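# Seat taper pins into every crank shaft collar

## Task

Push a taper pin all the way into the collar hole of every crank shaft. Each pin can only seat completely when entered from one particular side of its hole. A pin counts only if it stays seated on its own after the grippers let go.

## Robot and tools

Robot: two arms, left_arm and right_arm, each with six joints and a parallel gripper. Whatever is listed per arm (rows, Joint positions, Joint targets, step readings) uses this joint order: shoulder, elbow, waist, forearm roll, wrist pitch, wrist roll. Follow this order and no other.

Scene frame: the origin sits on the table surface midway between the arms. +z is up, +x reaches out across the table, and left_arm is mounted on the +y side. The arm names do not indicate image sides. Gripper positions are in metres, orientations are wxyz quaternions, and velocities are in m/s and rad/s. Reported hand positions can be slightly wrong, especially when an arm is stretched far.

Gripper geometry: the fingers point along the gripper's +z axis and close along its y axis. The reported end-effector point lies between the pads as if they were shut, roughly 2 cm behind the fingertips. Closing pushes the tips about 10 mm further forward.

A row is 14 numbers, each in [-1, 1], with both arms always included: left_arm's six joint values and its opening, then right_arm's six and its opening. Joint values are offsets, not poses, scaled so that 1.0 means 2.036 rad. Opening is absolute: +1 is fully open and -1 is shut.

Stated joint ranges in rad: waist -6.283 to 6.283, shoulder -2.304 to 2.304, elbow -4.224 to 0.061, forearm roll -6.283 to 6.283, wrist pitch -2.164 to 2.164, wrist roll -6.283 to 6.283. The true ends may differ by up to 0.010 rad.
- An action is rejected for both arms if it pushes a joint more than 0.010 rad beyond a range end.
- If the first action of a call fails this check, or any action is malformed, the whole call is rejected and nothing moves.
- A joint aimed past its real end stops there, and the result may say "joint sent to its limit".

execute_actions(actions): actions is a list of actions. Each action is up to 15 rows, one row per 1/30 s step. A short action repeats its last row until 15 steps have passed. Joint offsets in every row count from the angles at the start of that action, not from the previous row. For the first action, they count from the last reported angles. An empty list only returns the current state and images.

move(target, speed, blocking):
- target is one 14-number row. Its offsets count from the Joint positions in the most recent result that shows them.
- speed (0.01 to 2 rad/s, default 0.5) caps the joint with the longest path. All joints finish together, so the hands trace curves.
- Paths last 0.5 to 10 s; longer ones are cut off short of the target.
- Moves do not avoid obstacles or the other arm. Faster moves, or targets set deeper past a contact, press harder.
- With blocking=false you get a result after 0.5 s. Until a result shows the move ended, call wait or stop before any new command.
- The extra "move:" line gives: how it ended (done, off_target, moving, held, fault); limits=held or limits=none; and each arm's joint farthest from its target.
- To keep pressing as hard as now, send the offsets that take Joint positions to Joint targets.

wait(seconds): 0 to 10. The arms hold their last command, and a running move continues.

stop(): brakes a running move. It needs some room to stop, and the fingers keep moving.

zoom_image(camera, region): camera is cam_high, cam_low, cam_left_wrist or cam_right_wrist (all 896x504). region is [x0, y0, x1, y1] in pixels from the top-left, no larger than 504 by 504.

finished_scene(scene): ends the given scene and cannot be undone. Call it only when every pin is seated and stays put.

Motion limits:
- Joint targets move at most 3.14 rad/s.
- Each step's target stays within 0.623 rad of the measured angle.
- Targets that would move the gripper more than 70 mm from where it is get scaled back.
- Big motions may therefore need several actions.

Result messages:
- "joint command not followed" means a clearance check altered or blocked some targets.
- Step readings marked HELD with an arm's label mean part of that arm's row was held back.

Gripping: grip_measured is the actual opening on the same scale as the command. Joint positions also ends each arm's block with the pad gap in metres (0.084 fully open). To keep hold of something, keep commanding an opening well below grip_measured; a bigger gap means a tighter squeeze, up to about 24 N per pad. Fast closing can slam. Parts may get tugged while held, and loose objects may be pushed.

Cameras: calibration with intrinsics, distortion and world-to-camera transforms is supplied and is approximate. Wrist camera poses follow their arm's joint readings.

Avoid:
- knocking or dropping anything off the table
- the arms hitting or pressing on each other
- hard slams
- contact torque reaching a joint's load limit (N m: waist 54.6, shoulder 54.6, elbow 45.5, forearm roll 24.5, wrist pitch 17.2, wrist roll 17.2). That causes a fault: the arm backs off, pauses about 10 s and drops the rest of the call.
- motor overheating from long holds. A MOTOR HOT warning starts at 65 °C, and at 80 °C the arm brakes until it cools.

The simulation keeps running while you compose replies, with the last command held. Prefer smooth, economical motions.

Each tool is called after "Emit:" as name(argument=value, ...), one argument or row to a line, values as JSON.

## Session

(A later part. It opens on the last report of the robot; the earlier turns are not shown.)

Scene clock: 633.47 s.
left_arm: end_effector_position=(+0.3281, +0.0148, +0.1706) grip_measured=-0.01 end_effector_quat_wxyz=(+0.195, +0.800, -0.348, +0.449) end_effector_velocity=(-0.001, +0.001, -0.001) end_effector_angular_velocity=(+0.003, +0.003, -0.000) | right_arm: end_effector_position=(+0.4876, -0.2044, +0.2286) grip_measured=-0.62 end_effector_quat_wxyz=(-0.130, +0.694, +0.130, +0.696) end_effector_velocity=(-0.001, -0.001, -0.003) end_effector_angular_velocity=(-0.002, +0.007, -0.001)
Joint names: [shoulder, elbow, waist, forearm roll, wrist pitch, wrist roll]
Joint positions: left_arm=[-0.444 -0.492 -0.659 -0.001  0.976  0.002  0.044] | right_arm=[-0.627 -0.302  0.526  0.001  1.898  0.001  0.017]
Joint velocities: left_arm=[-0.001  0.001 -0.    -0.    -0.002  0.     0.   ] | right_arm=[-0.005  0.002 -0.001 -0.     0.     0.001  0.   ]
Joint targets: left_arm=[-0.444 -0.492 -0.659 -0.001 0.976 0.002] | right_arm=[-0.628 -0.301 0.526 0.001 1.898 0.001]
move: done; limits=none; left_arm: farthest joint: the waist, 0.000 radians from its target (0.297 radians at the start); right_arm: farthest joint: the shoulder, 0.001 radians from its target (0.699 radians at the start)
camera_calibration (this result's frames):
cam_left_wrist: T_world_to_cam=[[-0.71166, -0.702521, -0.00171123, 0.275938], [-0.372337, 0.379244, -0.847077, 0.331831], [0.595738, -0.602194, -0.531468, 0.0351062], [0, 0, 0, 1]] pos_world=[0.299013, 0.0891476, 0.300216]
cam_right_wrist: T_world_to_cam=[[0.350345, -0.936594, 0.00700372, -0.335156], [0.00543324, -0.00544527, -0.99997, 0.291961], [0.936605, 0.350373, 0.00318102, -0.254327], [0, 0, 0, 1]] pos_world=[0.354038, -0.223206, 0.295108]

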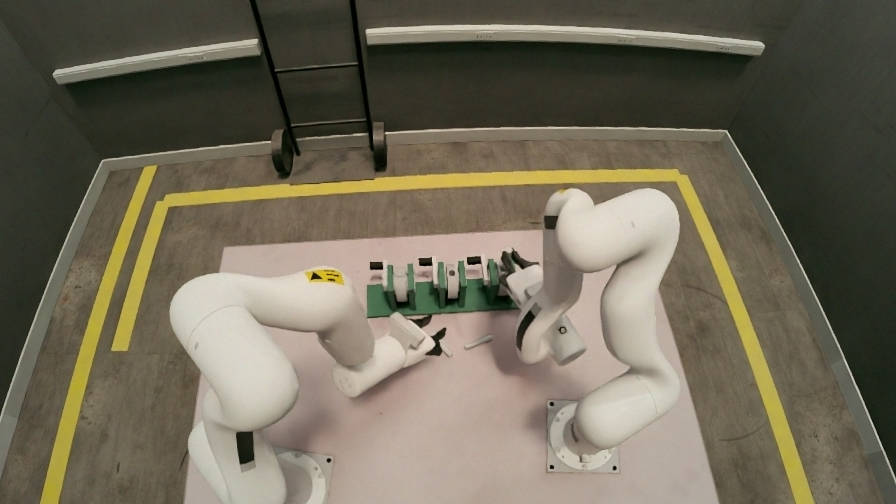

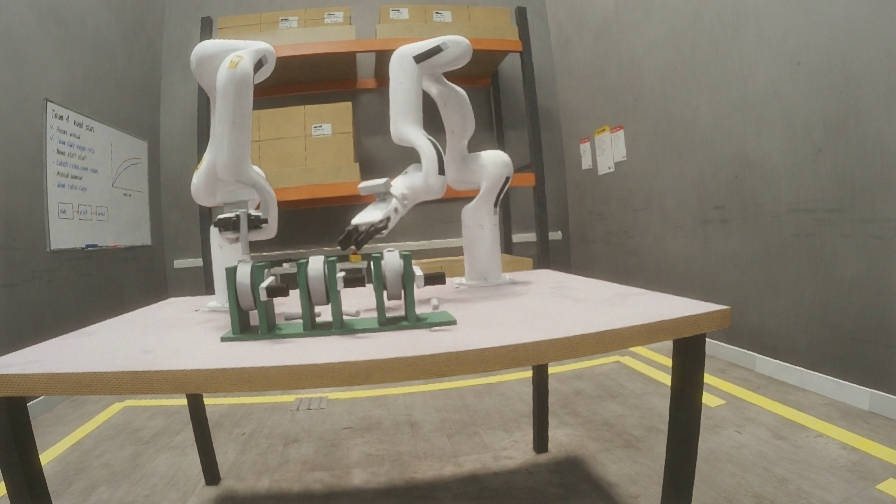

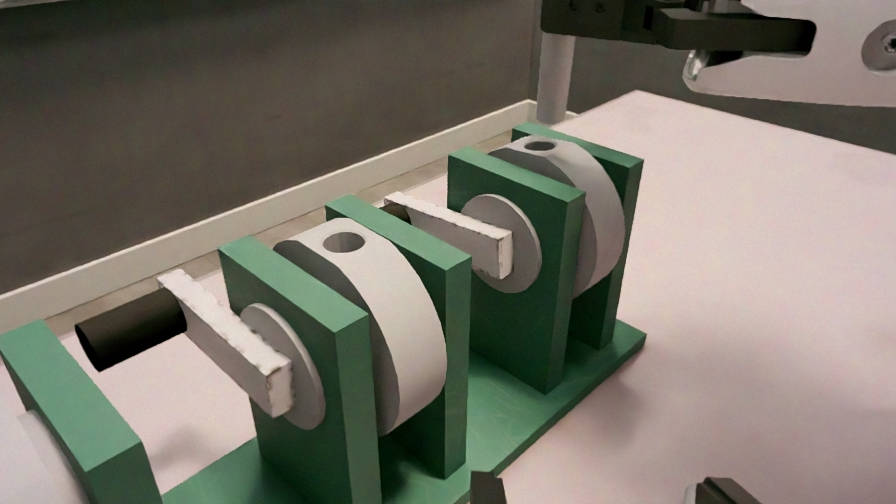

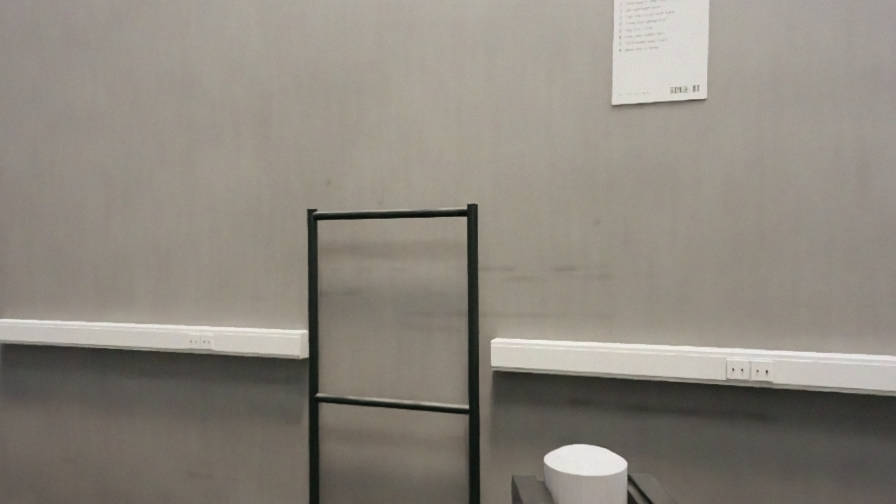

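Emit:
move(
  target=[0,0,0,0,0,0,0,-0.013,-0.0095,-0.0015,0,0.0031,0,-1],
  speed=0.05,
)

Emit:
zoom_image(
  camera="cam_low",
  region=[210,210,290,290],
)

Emit:
zoom_image(
  camera="cam_left_wrist",
  region=[450,0,650,200],
)

Scene clock: 647.47 s.
left_arm: end_effector_position=(+0.3281, +0.0148, +0.1706) grip_measured=-0.01 end_effector_quat_wxyz=(+0.195, +0.800, -0.348, +0.449) end_effector_velocity=(+0.000, +0.000, +0.000) end_effector_angular_velocity=(-0.000, +0.000, +0.001) | right_arm: end_effector_position=(+0.4928, -0.2040, +0.2222) grip_measured=-0.62 end_effector_quat_wxyz=(-0.129, +0.695, +0.129, +0.696) end_effector_velocity=(+0.000, -0.000, -0.001) end_effector_angular_velocity=(-0.001, +0.003, -0.000)
Joint names: [shoulder, elbow, waist, forearm roll, wrist pitch, wrist roll]
Joint positions: left_arm=[-0.444 -0.492 -0.659 -0.001  0.976  0.002  0.044] | right_arm=[-0.654 -0.321  0.523  0.001  1.905  0.001  0.017]
Joint velocities: left_arm=[ 0. -0.  0. -0. -0.  0. -0.] | right_arm=[-0.002 -0.001 -0.    -0.    -0.001 -0.     0.   ]
Joint targets: left_arm=[-0.444 -0.492 -0.659 -0.001 0.976 0.002] | right_arm=[-0.654 -0.321 0.523 0.001 1.905 0.001]
move: done; limits=none; left_arm: farthest joint: the waist, 0.000 radians from its target (0.000 radians at the start); right_arm: farthest joint: the elbow, 0.001 radians from its target (0.020 radians at the start)
camera_calibration (this result's frames):
cam_left_wrist: T_world_to_cam=[[-0.711661, -0.702521, -0.00171133, 0.275937], [-0.372338, 0.379246, -0.847076, 0.33183], [0.595737, -0.602194, -0.53147, 0.0351069], [0, 0, 0, 1]] pos_world=[0.299012, 0.0891476, 0.300216]
cam_right_wrist: T_world_to_cam=[[0.347501, -0.937653, 0.00701921, -0.335341], [0.00468972, -0.00574768, -0.999972, 0.28587], [0.937668, 0.347524, 0.00240001, -0.260301], [0, 0, 0, 1]] pos_world=[0.359266, -0.22233, 0.28884]

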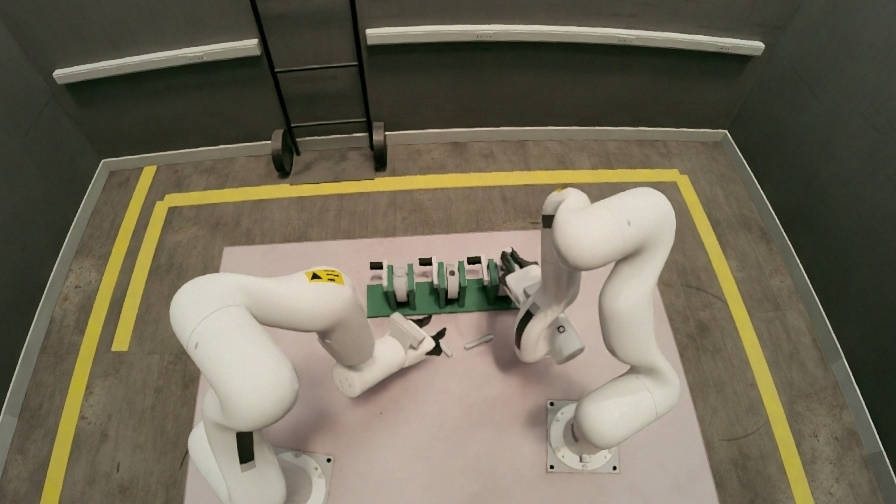

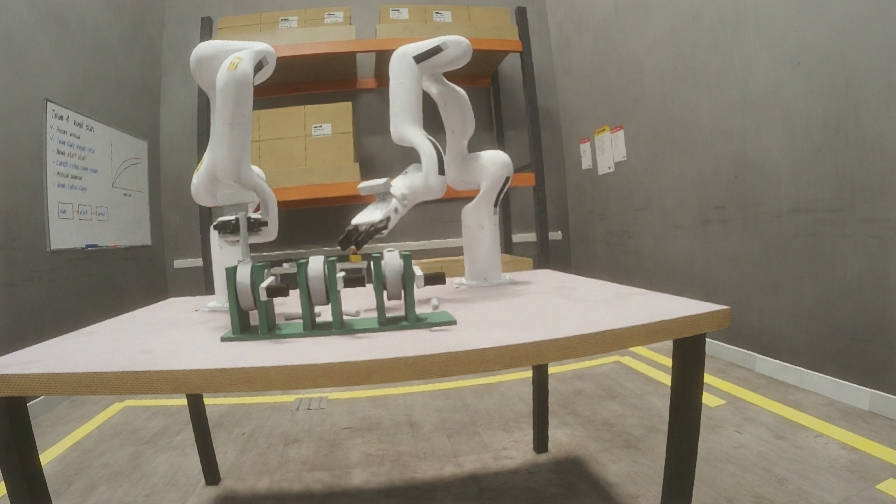

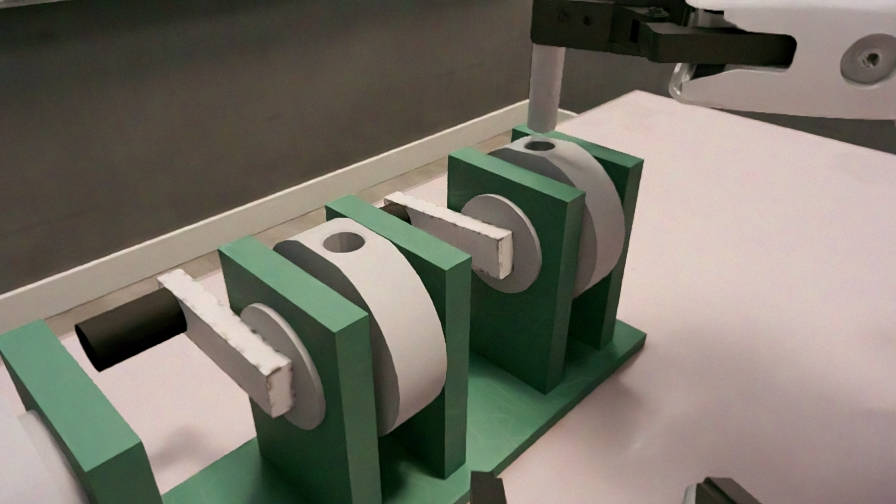

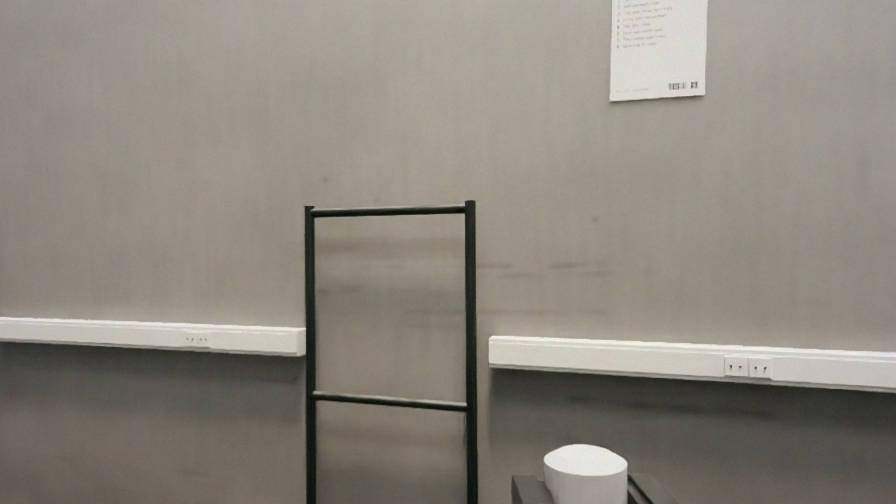

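Region (210, 210, 290, 290) of cam_low's 896x504 image, scaled by 6.300, with more detail than that image has.

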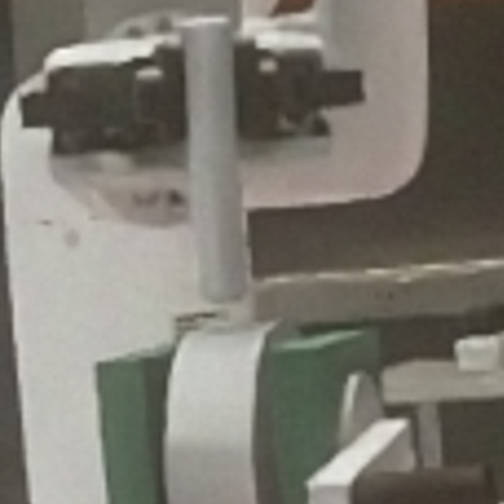

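Region (450, 0, 650, 200) of cam_left_wrist's 896x504 image, scaled by 2.520, with more detail than that image has.

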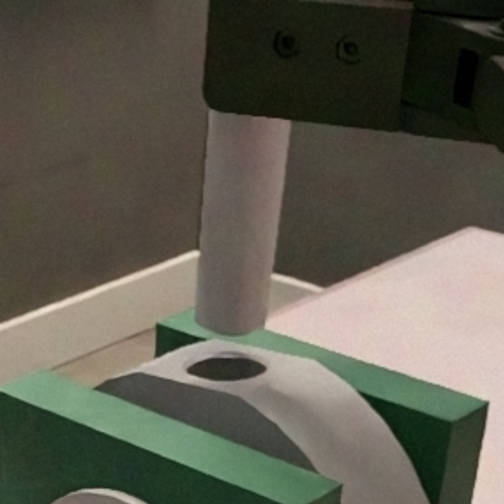

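Emit:
move(
  target=[0,0,0,0,0,0,0,-0.036,-0.0125,0.0005,0,0.0235,0,-1],
  speed=0.04,
)

Scene clock: 655.73 s.
left_arm: end_effector_position=(+0.3281, +0.0148, +0.1706) grip_measured=-0.01 end_effector_quat_wxyz=(+0.195, +0.800, -0.348, +0.449) end_effector_velocity=(-0.001, +0.000, -0.001) end_effector_angular_velocity=(+0.002, +0.002, -0.001) | right_arm: end_effector_position=(+0.4931, -0.2033, +0.2046) grip_measured=-0.61 end_effector_quat_wxyz=(-0.129, +0.695, +0.129, +0.696) end_effector_velocity=(-0.000, +0.000, -0.001) end_effector_angular_velocity=(-0.001, +0.001, +0.000)
Joint names: [shoulder, elbow, waist, forearm roll, wrist pitch, wrist roll]
Joint positions: left_arm=[-0.444 -0.492 -0.659 -0.001  0.976  0.002  0.044] | right_arm=[-0.727 -0.346  0.524  0.001  1.953  0.001  0.017]
Joint velocities: left_arm=[-0.001  0.001 -0.001  0.    -0.002  0.     0.   ] | right_arm=[-0.001 -0.     0.    -0.    -0.001 -0.001 -0.   ]
Joint targets: left_arm=[-0.444 -0.492 -0.659 -0.001 0.976 0.002] | right_arm=[-0.727 -0.346 0.524 0.001 1.953 0.001]
move: done; limits=none; left_arm: farthest joint: the waist, 0.000 radians from its target (0.000 radians at the start); right_arm: farthest joint: the waist, 0.000 radians from its target (0.001 radians at the start)
camera_calibration (this result's frames):
cam_left_wrist: T_world_to_cam=[[-0.711661, -0.702521, -0.00171137, 0.275937], [-0.372338, 0.379246, -0.847075, 0.33183], [0.595737, -0.602193, -0.53147, 0.035107], [0, 0, 0, 1]] pos_world=[0.299012, 0.0891476, 0.300216]
cam_right_wrist: T_world_to_cam=[[0.348585, -0.937251, 0.00696904, -0.335115], [0.00514774, -0.00552084, -0.999972, 0.268045], [0.937263, 0.348611, 0.00290024, -0.260375], [0, 0, 0, 1]] pos_world=[0.359476, -0.221837, 0.271128]

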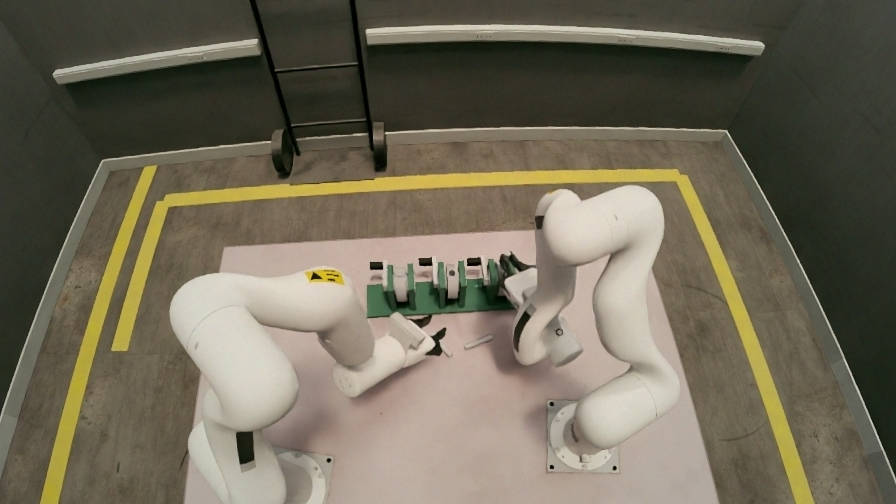

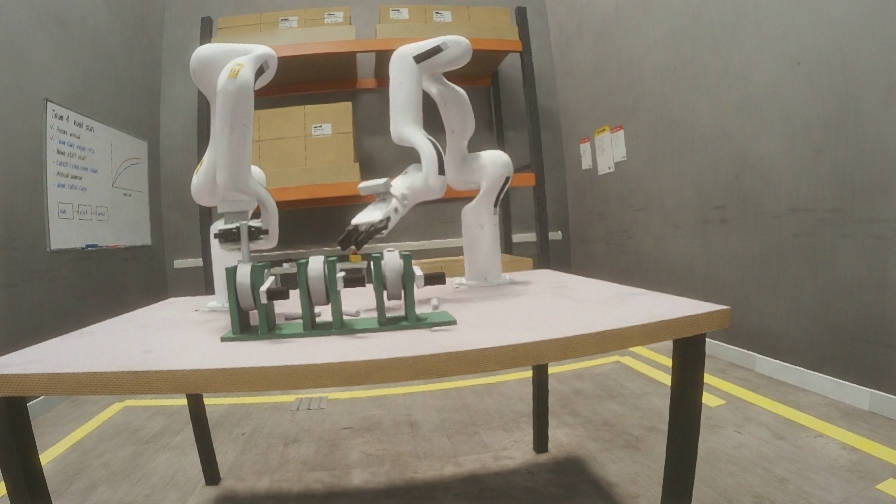

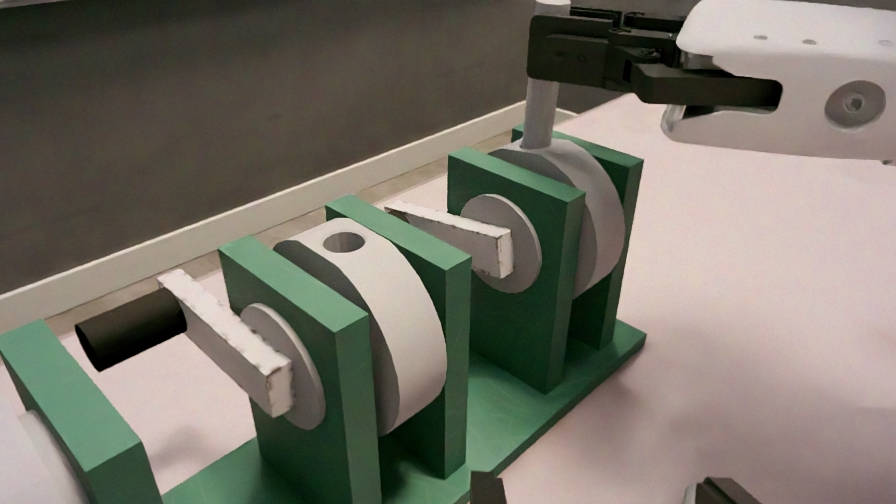

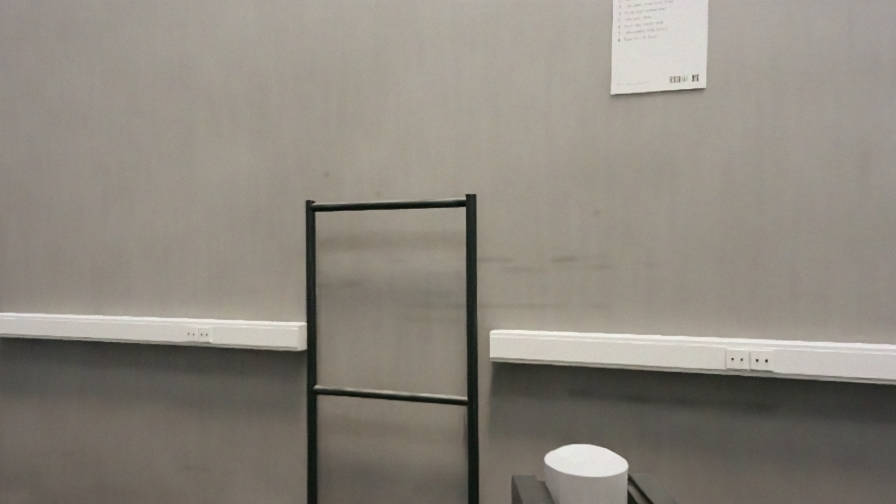

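Emit:
move(
  target=[0,0,0,0,0,0,0,0,0.0055,0.0015,0,0.0055,0,-1],
  speed=0.01,
)

Emit:
zoom_image(
  camera="cam_left_wrist",
  region=[450,0,650,200],
)

Scene clock: 665.17 s.
left_arm: end_effector_position=(+0.3281, +0.0148, +0.1706) grip_measured=-0.01 end_effector_quat_wxyz=(+0.195, +0.800, -0.348, +0.449) end_effector_velocity=(-0.000, +0.001, -0.001) end_effector_angular_velocity=(+0.003, +0.003, -0.000) | right_arm: end_effector_position=(+0.4878, -0.2038, +0.2047) grip_measured=-0.61 end_effector_quat_wxyz=(-0.130, +0.695, +0.130, +0.695) end_effector_velocity=(-0.000, +0.000, +0.000) end_effector_angular_velocity=(-0.000, +0.000, +0.001)
Joint names: [shoulder, elbow, waist, forearm roll, wrist pitch, wrist roll]
Joint positions: left_arm=[-0.444 -0.492 -0.659 -0.001  0.976  0.002  0.044] | right_arm=[-0.727 -0.335  0.527  0.001  1.964  0.001  0.017]
Joint velocities: left_arm=[-0.002  0.     0.     0.    -0.002 -0.    -0.   ] | right_arm=[ 0.001  0.001  0.001 -0.    -0.001 -0.     0.   ]
Joint targets: left_arm=[-0.444 -0.492 -0.659 -0.001 0.976 0.002] | right_arm=[-0.727 -0.335 0.527 0.001 1.964 0.001]
move: done; limits=none; left_arm: farthest joint: the waist, 0.000 radians from its target (0.000 radians at the start); right_arm: farthest joint: the waist, 0.000 radians from its target (0.003 radians at the start)
camera_calibration (this result's frames):
cam_left_wrist: T_world_to_cam=[[-0.711661, -0.702521, -0.00171141, 0.275937], [-0.372338, 0.379246, -0.847075, 0.33183], [0.595737, -0.602193, -0.53147, 0.035107], [0, 0, 0, 1]] pos_world=[0.299012, 0.0891476, 0.300216]
cam_right_wrist: T_world_to_cam=[[0.351327, -0.936226, 0.00709427, -0.334911], [0.00478333, -0.00578232, -0.999972, 0.268309], [0.936241, 0.351351, 0.00244679, -0.254129], [0, 0, 0, 1]] pos_world=[0.354305, -0.222712, 0.2713]

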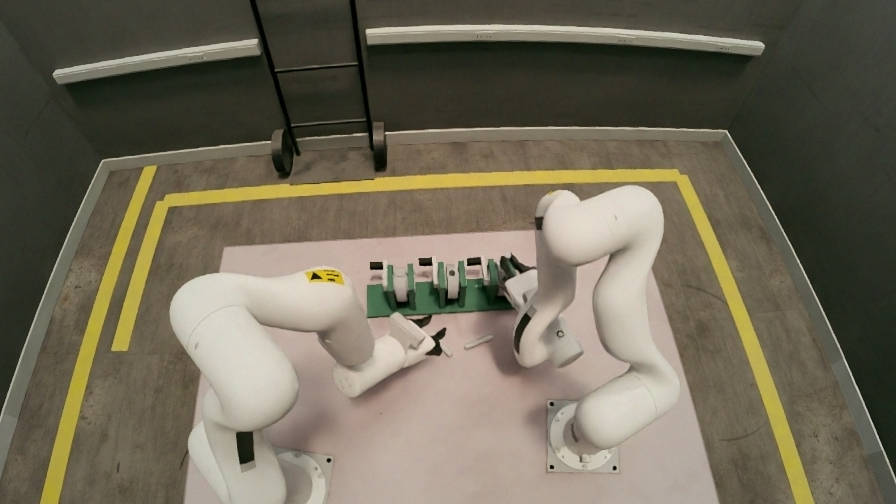

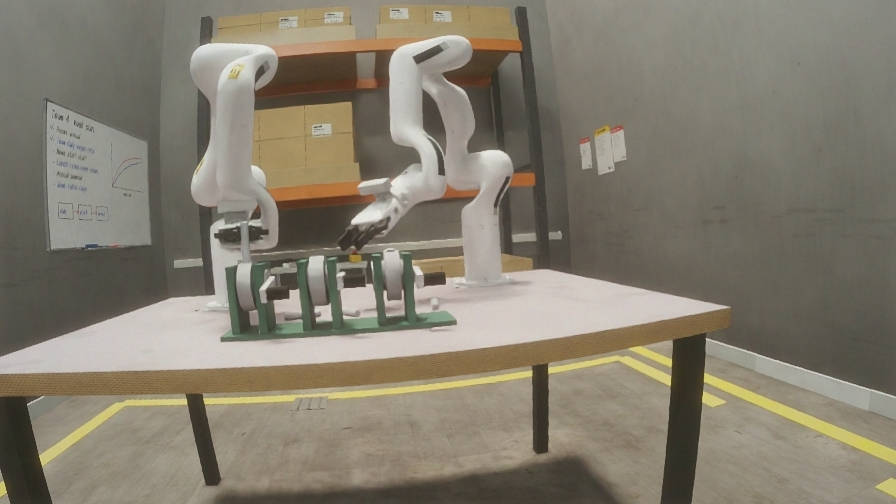

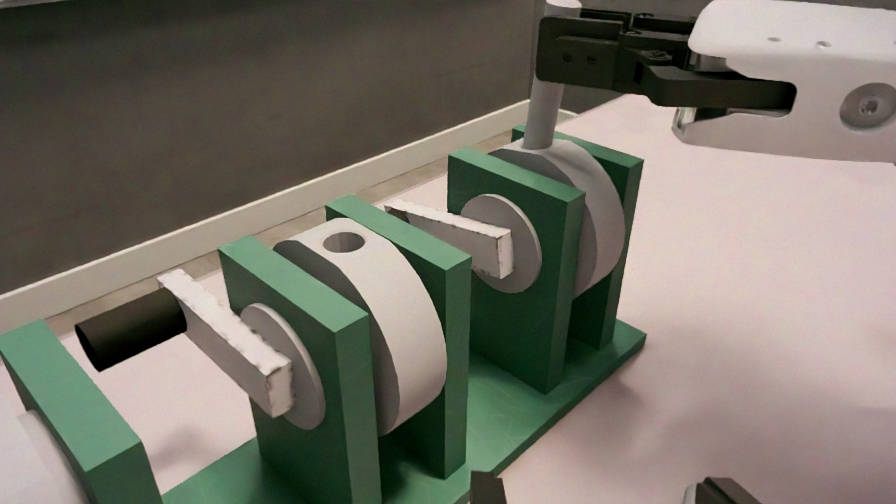

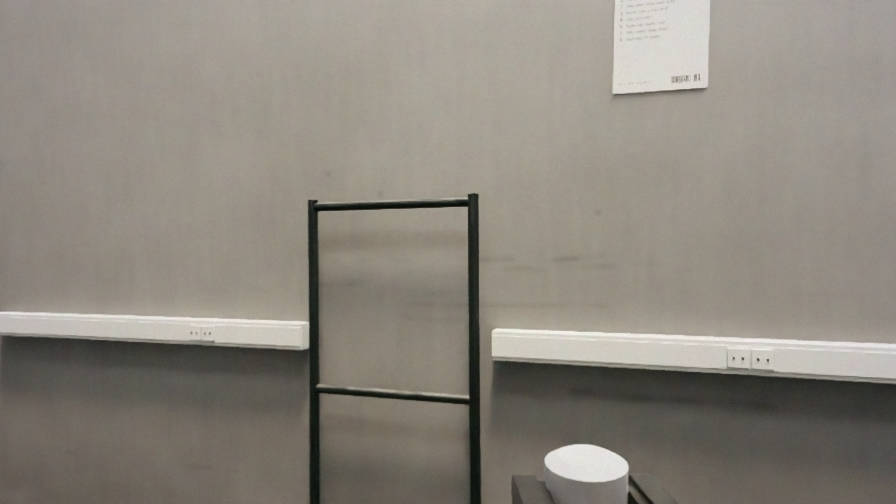

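Region (450, 0, 650, 200) of cam_left_wrist's 896x504 image, scaled by 2.520, with more detail than that image has.

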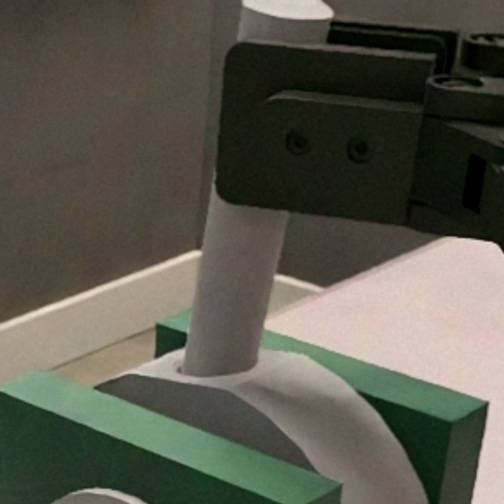

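Emit:
move(
  target=[0,0,0,0,0,0,0,0,-0.022,-0.007,0,-0.022,0,-1],
  speed=0.02,
)

Emit:
zoom_image(
  camera="cam_left_wrist",
  region=[450,0,650,200],
)

Scene clock: 677.90 s.
left_arm: end_effector_position=(+0.3281, +0.0148, +0.1706) grip_measured=-0.01 end_effector_quat_wxyz=(+0.195, +0.800, -0.348, +0.449) end_effector_velocity=(-0.000, -0.000, +0.000) end_effector_angular_velocity=(-0.000, -0.000, -0.001) | right_arm: end_effector_position=(+0.5094, -0.2032, +0.2044) grip_measured=-0.61 end_effector_quat_wxyz=(-0.125, +0.695, +0.125, +0.697) end_effector_velocity=(-0.001, +0.000, -0.000) end_effector_angular_velocity=(-0.000, +0.001, +0.001)
Joint names: [shoulder, elbow, waist, forearm roll, wrist pitch, wrist roll]
Joint positions: left_arm=[-0.444 -0.492 -0.659 -0.001  0.976  0.002  0.044] | right_arm=[-0.727 -0.38   0.513  0.001  1.92   0.     0.017]
Joint velocities: left_arm=[ 0.     0.    -0.     0.001  0.001  0.    -0.   ] | right_arm=[-0.001  0.001  0.002  0.     0.001  0.    -0.   ]
Joint targets: left_arm=[-0.444 -0.492 -0.659 -0.001 0.976 0.002] | right_arm=[-0.727 -0.380 0.513 0.001 1.919 0.001]
move: done; limits=none; left_arm: farthest joint: the waist, 0.000 radians from its target (0.000 radians at the start); right_arm: farthest joint: the wrist pitch, 0.001 radians from its target (0.045 radians at the start)
camera_calibration (this result's frames):
cam_left_wrist: T_world_to_cam=[[-0.711661, -0.702521, -0.00171139, 0.275937], [-0.372338, 0.379246, -0.847075, 0.33183], [0.595737, -0.602193, -0.53147, 0.035107], [0, 0, 0, 1]] pos_world=[0.299012, 0.0891476, 0.300216]
cam_right_wrist: T_world_to_cam=[[0.337549, -0.941279, 0.00733492, -0.335985], [0.00594851, -0.00565906, -0.999966, 0.26736], [0.941289, 0.337582, 0.003689, -0.280155], [0, 0, 0, 1]] pos_world=[0.375528, -0.220168, 0.270849]

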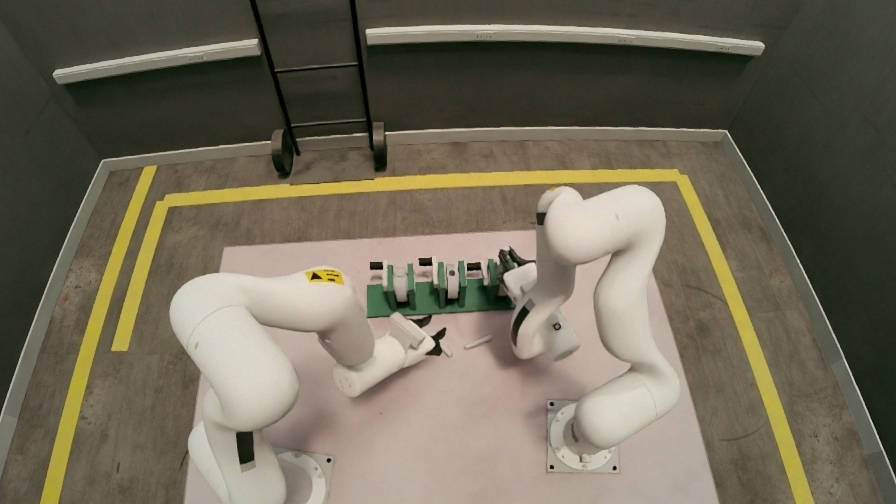

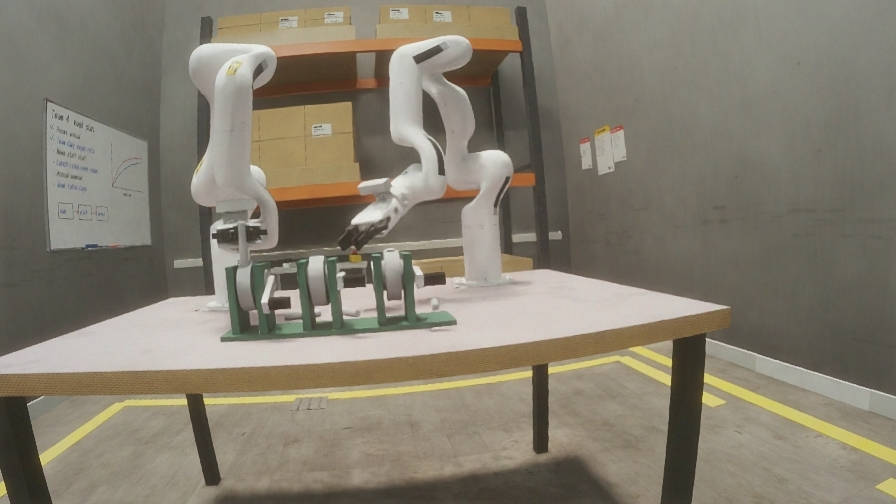

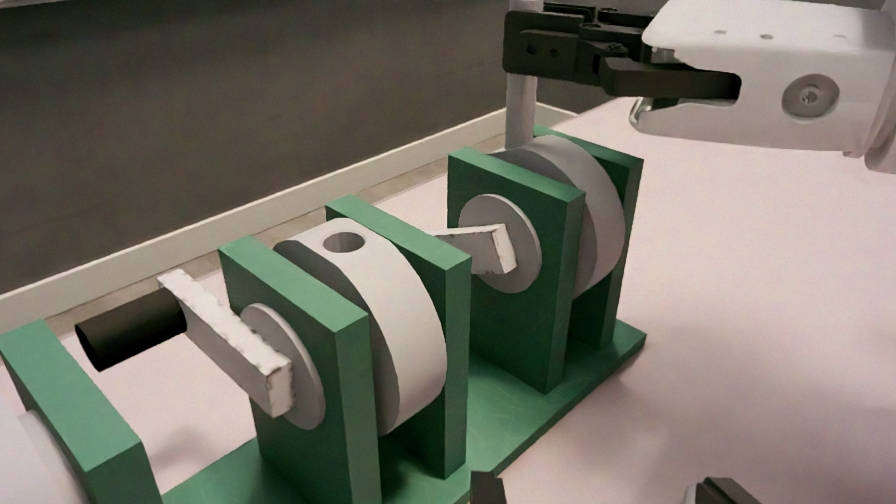

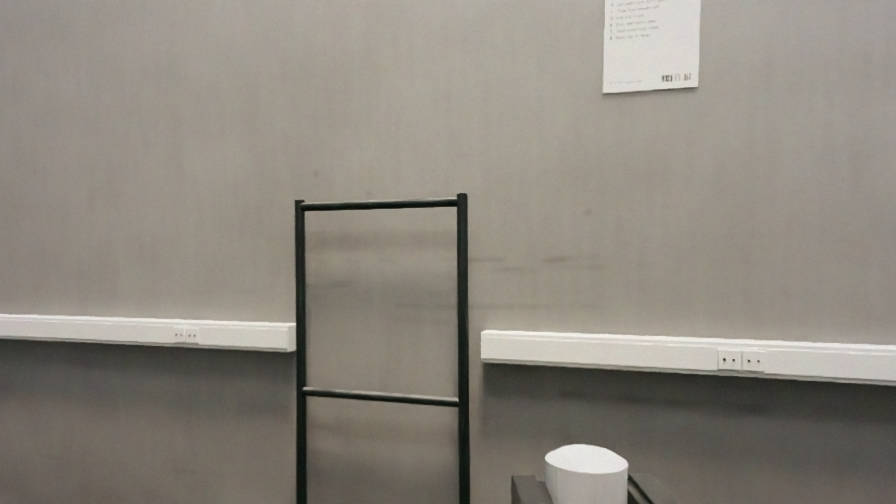

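Region (450, 0, 650, 200) of cam_left_wrist's 896x504 image, scaled by 2.520, with more detail than that image has.

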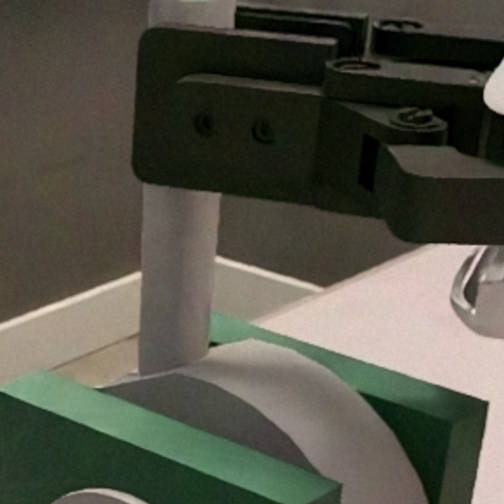

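Emit:
move(
  target=[0,0,0,0,0,0,0,0.011,0.027,0.008,0,0.016,0,-1],
  speed=0.02,
)

Emit:
zoom_image(
  camera="cam_left_wrist",
  region=[450,0,650,200],
)

Scene clock: 688.90 s.
left_arm: end_effector_position=(+0.3281, +0.0148, +0.1706) grip_measured=-0.01 end_effector_quat_wxyz=(+0.195, +0.800, -0.348, +0.449) end_effector_velocity=(+0.000, +0.000, +0.000) end_effector_angular_velocity=(-0.001, -0.001, +0.001) | right_arm: end_effector_position=(+0.4867, -0.2034, +0.2105) grip_measured=-0.61 end_effector_quat_wxyz=(-0.131, +0.694, +0.131, +0.696) end_effector_velocity=(-0.000, -0.000, -0.000) end_effector_angular_velocity=(-0.000, +0.000, -0.000)
Joint names: [shoulder, elbow, waist, forearm roll, wrist pitch, wrist roll]
Joint positions: left_arm=[-0.444 -0.492 -0.659 -0.001  0.976  0.002  0.044] | right_arm=[-0.704 -0.325  0.529  0.001  1.952  0.     0.017]
Joint velocities: left_arm=[ 0.    -0.     0.    -0.     0.001 -0.    -0.   ] | right_arm=[-0.001  0.    -0.    -0.     0.001 -0.    -0.   ]
Joint targets: left_arm=[-0.444 -0.492 -0.659 -0.001 0.976 0.002] | right_arm=[-0.704 -0.325 0.529 0.001 1.952 0.000]
move: done; limits=none; left_arm: farthest joint: the waist, 0.000 radians from its target (0.000 radians at the start); right_arm: farthest joint: the waist, 0.000 radians from its target (0.016 radians at the start)
camera_calibration (this result's frames):
cam_left_wrist: T_world_to_cam=[[-0.711661, -0.702521, -0.00171125, 0.275937], [-0.372338, 0.379246, -0.847075, 0.33183], [0.595737, -0.602193, -0.53147, 0.035107], [0, 0, 0, 1]] pos_world=[0.299012, 0.0891476, 0.300216]
cam_right_wrist: T_world_to_cam=[[0.352836, -0.935656, 0.00738045, -0.334806], [0.00611441, -0.00558198, -0.999966, 0.27353], [0.935665, 0.352869, 0.00375147, -0.252913], [0, 0, 0, 1]] pos_world=[0.353101, -0.222492, 0.27694]

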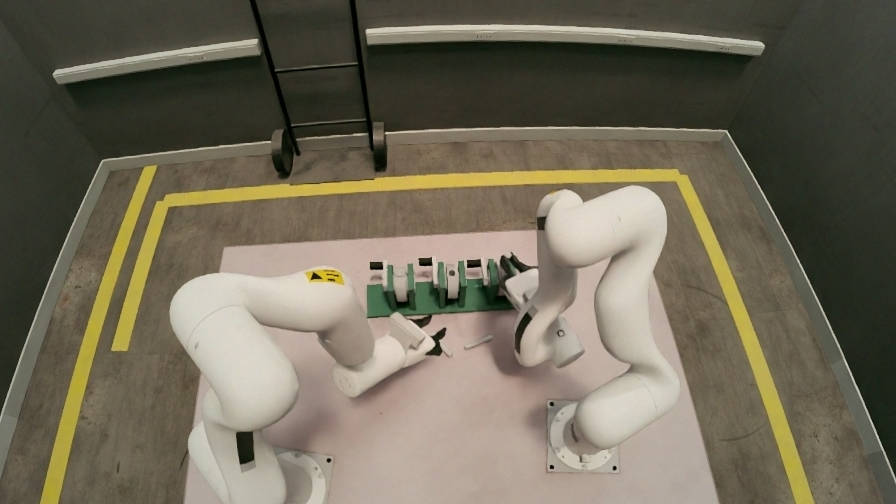

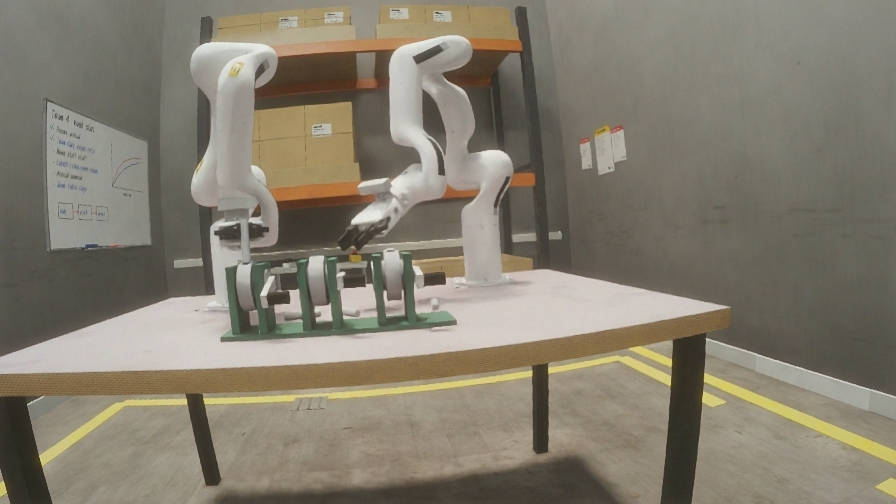

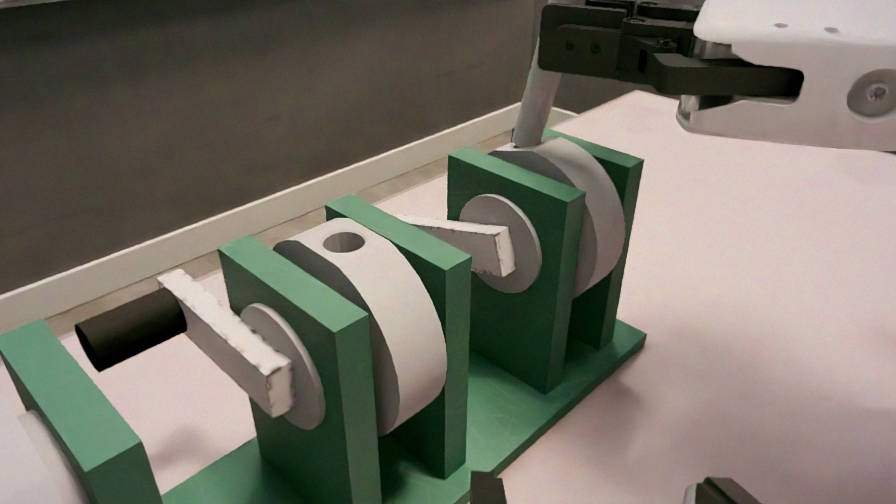

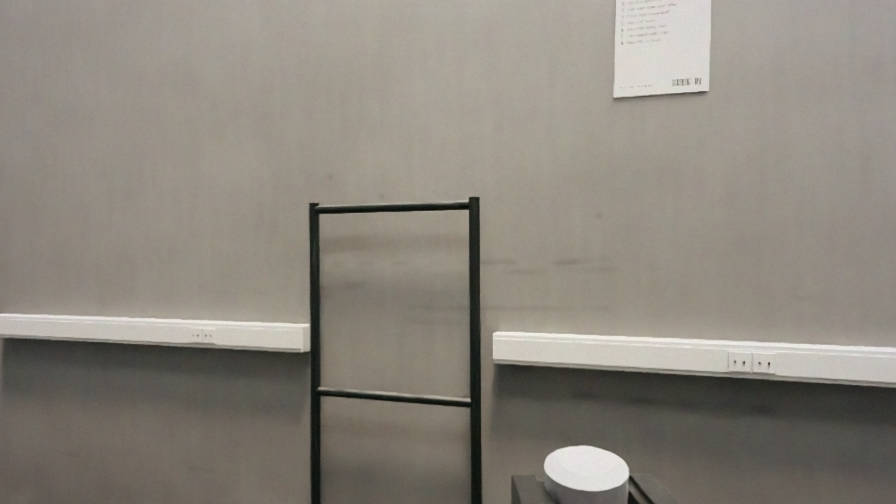

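Region (450, 0, 650, 200) of cam_left_wrist's 896x504 image, scaled by 2.520, with more detail than that image has.

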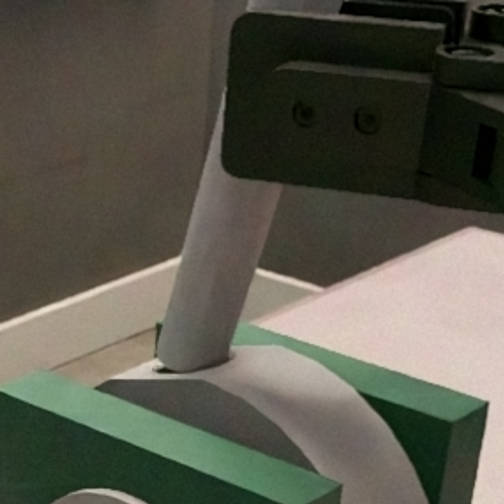

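Emit:
move(
  target=[0,0,0,0,0,0,0,-0.006,0.026,0.0095,0,0.032,0,-1],
  speed=0.02,
)

Scene clock: 697.63 s.
left_arm: end_effector_position=(+0.3281, +0.0148, +0.1706) grip_measured=-0.01 end_effector_quat_wxyz=(+0.195, +0.800, -0.348, +0.449) end_effector_velocity=(-0.000, +0.000, -0.000) end_effector_angular_velocity=(+0.001, +0.001, +0.001) | right_arm: end_effector_position=(+0.4594, -0.2046, +0.2096) grip_measured=-0.61 end_effector_quat_wxyz=(-0.137, +0.693, +0.137, +0.694) end_effector_velocity=(-0.000, +0.001, +0.000) end_effector_angular_velocity=(-0.000, -0.001, +0.001)
Joint names: [shoulder, elbow, waist, forearm roll, wrist pitch, wrist roll]
Joint positions: left_arm=[-0.444 -0.492 -0.659 -0.001  0.976  0.002  0.044] | right_arm=[-0.717 -0.272  0.549  0.001  2.017  0.     0.017]
Joint velocities: left_arm=[-0.     0.     0.    -0.    -0.002  0.     0.   ] | right_arm=[ 0.001  0.     0.001  0.     0.    -0.001 -0.   ]
Joint targets: left_arm=[-0.444 -0.492 -0.659 -0.001 0.976 0.002] | right_arm=[-0.717 -0.272 0.549 0.001 2.018 0.000]
move: done; limits=none; left_arm: farthest joint: the waist, 0.000 radians from its target (0.000 radians at the start); right_arm: farthest joint: the waist, 0.000 radians from its target (0.019 radians at the start)
camera_calibration (this result's frames):
cam_left_wrist: T_world_to_cam=[[-0.711661, -0.702521, -0.00171116, 0.275937], [-0.372338, 0.379246, -0.847075, 0.33183], [0.595737, -0.602193, -0.53147, 0.0351069], [0, 0, 0, 1]] pos_world=[0.299012, 0.0891476, 0.300216]
cam_right_wrist: T_world_to_cam=[[0.370895, -0.928645, 0.00745831, -0.333232], [0.00619894, -0.00555529, -0.999965, 0.272686], [0.928654, 0.370929, 0.00369618, -0.220075], [0, 0, 0, 1]] pos_world=[0.326277, -0.226307, 0.275975]

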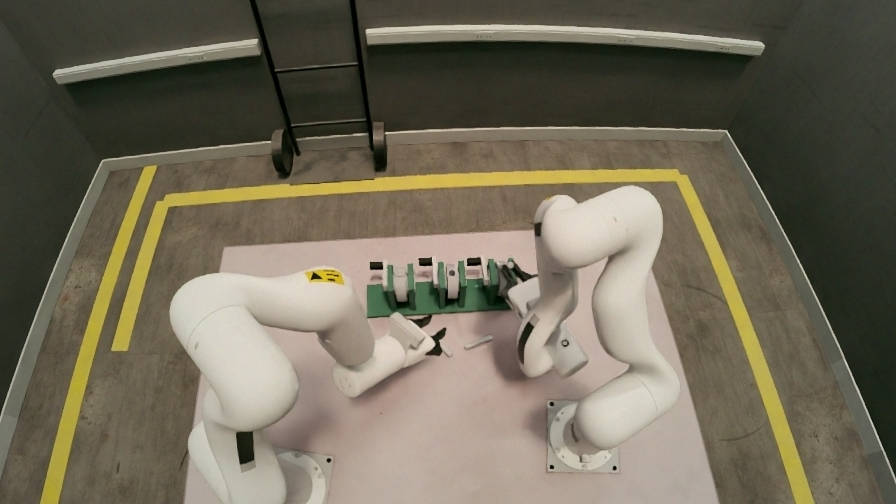

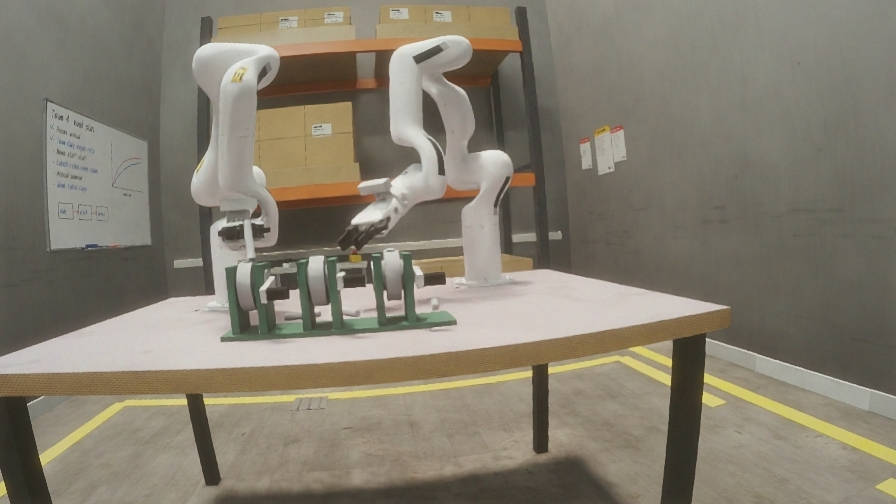

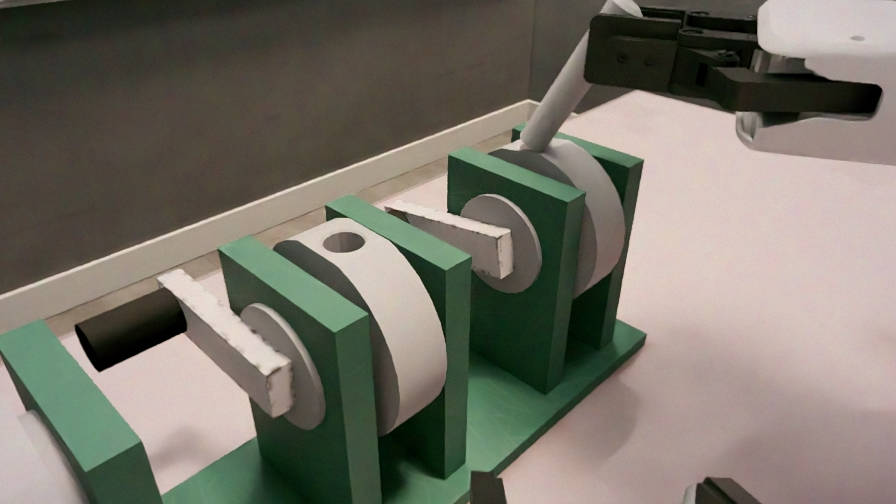

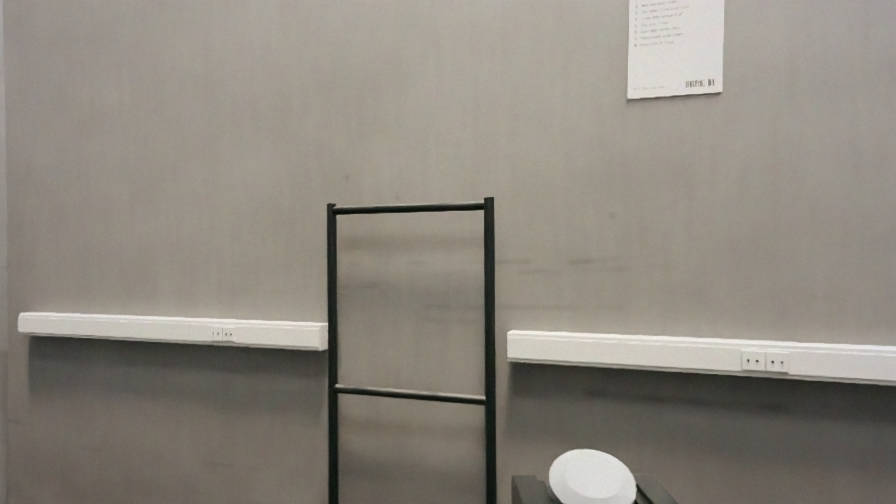

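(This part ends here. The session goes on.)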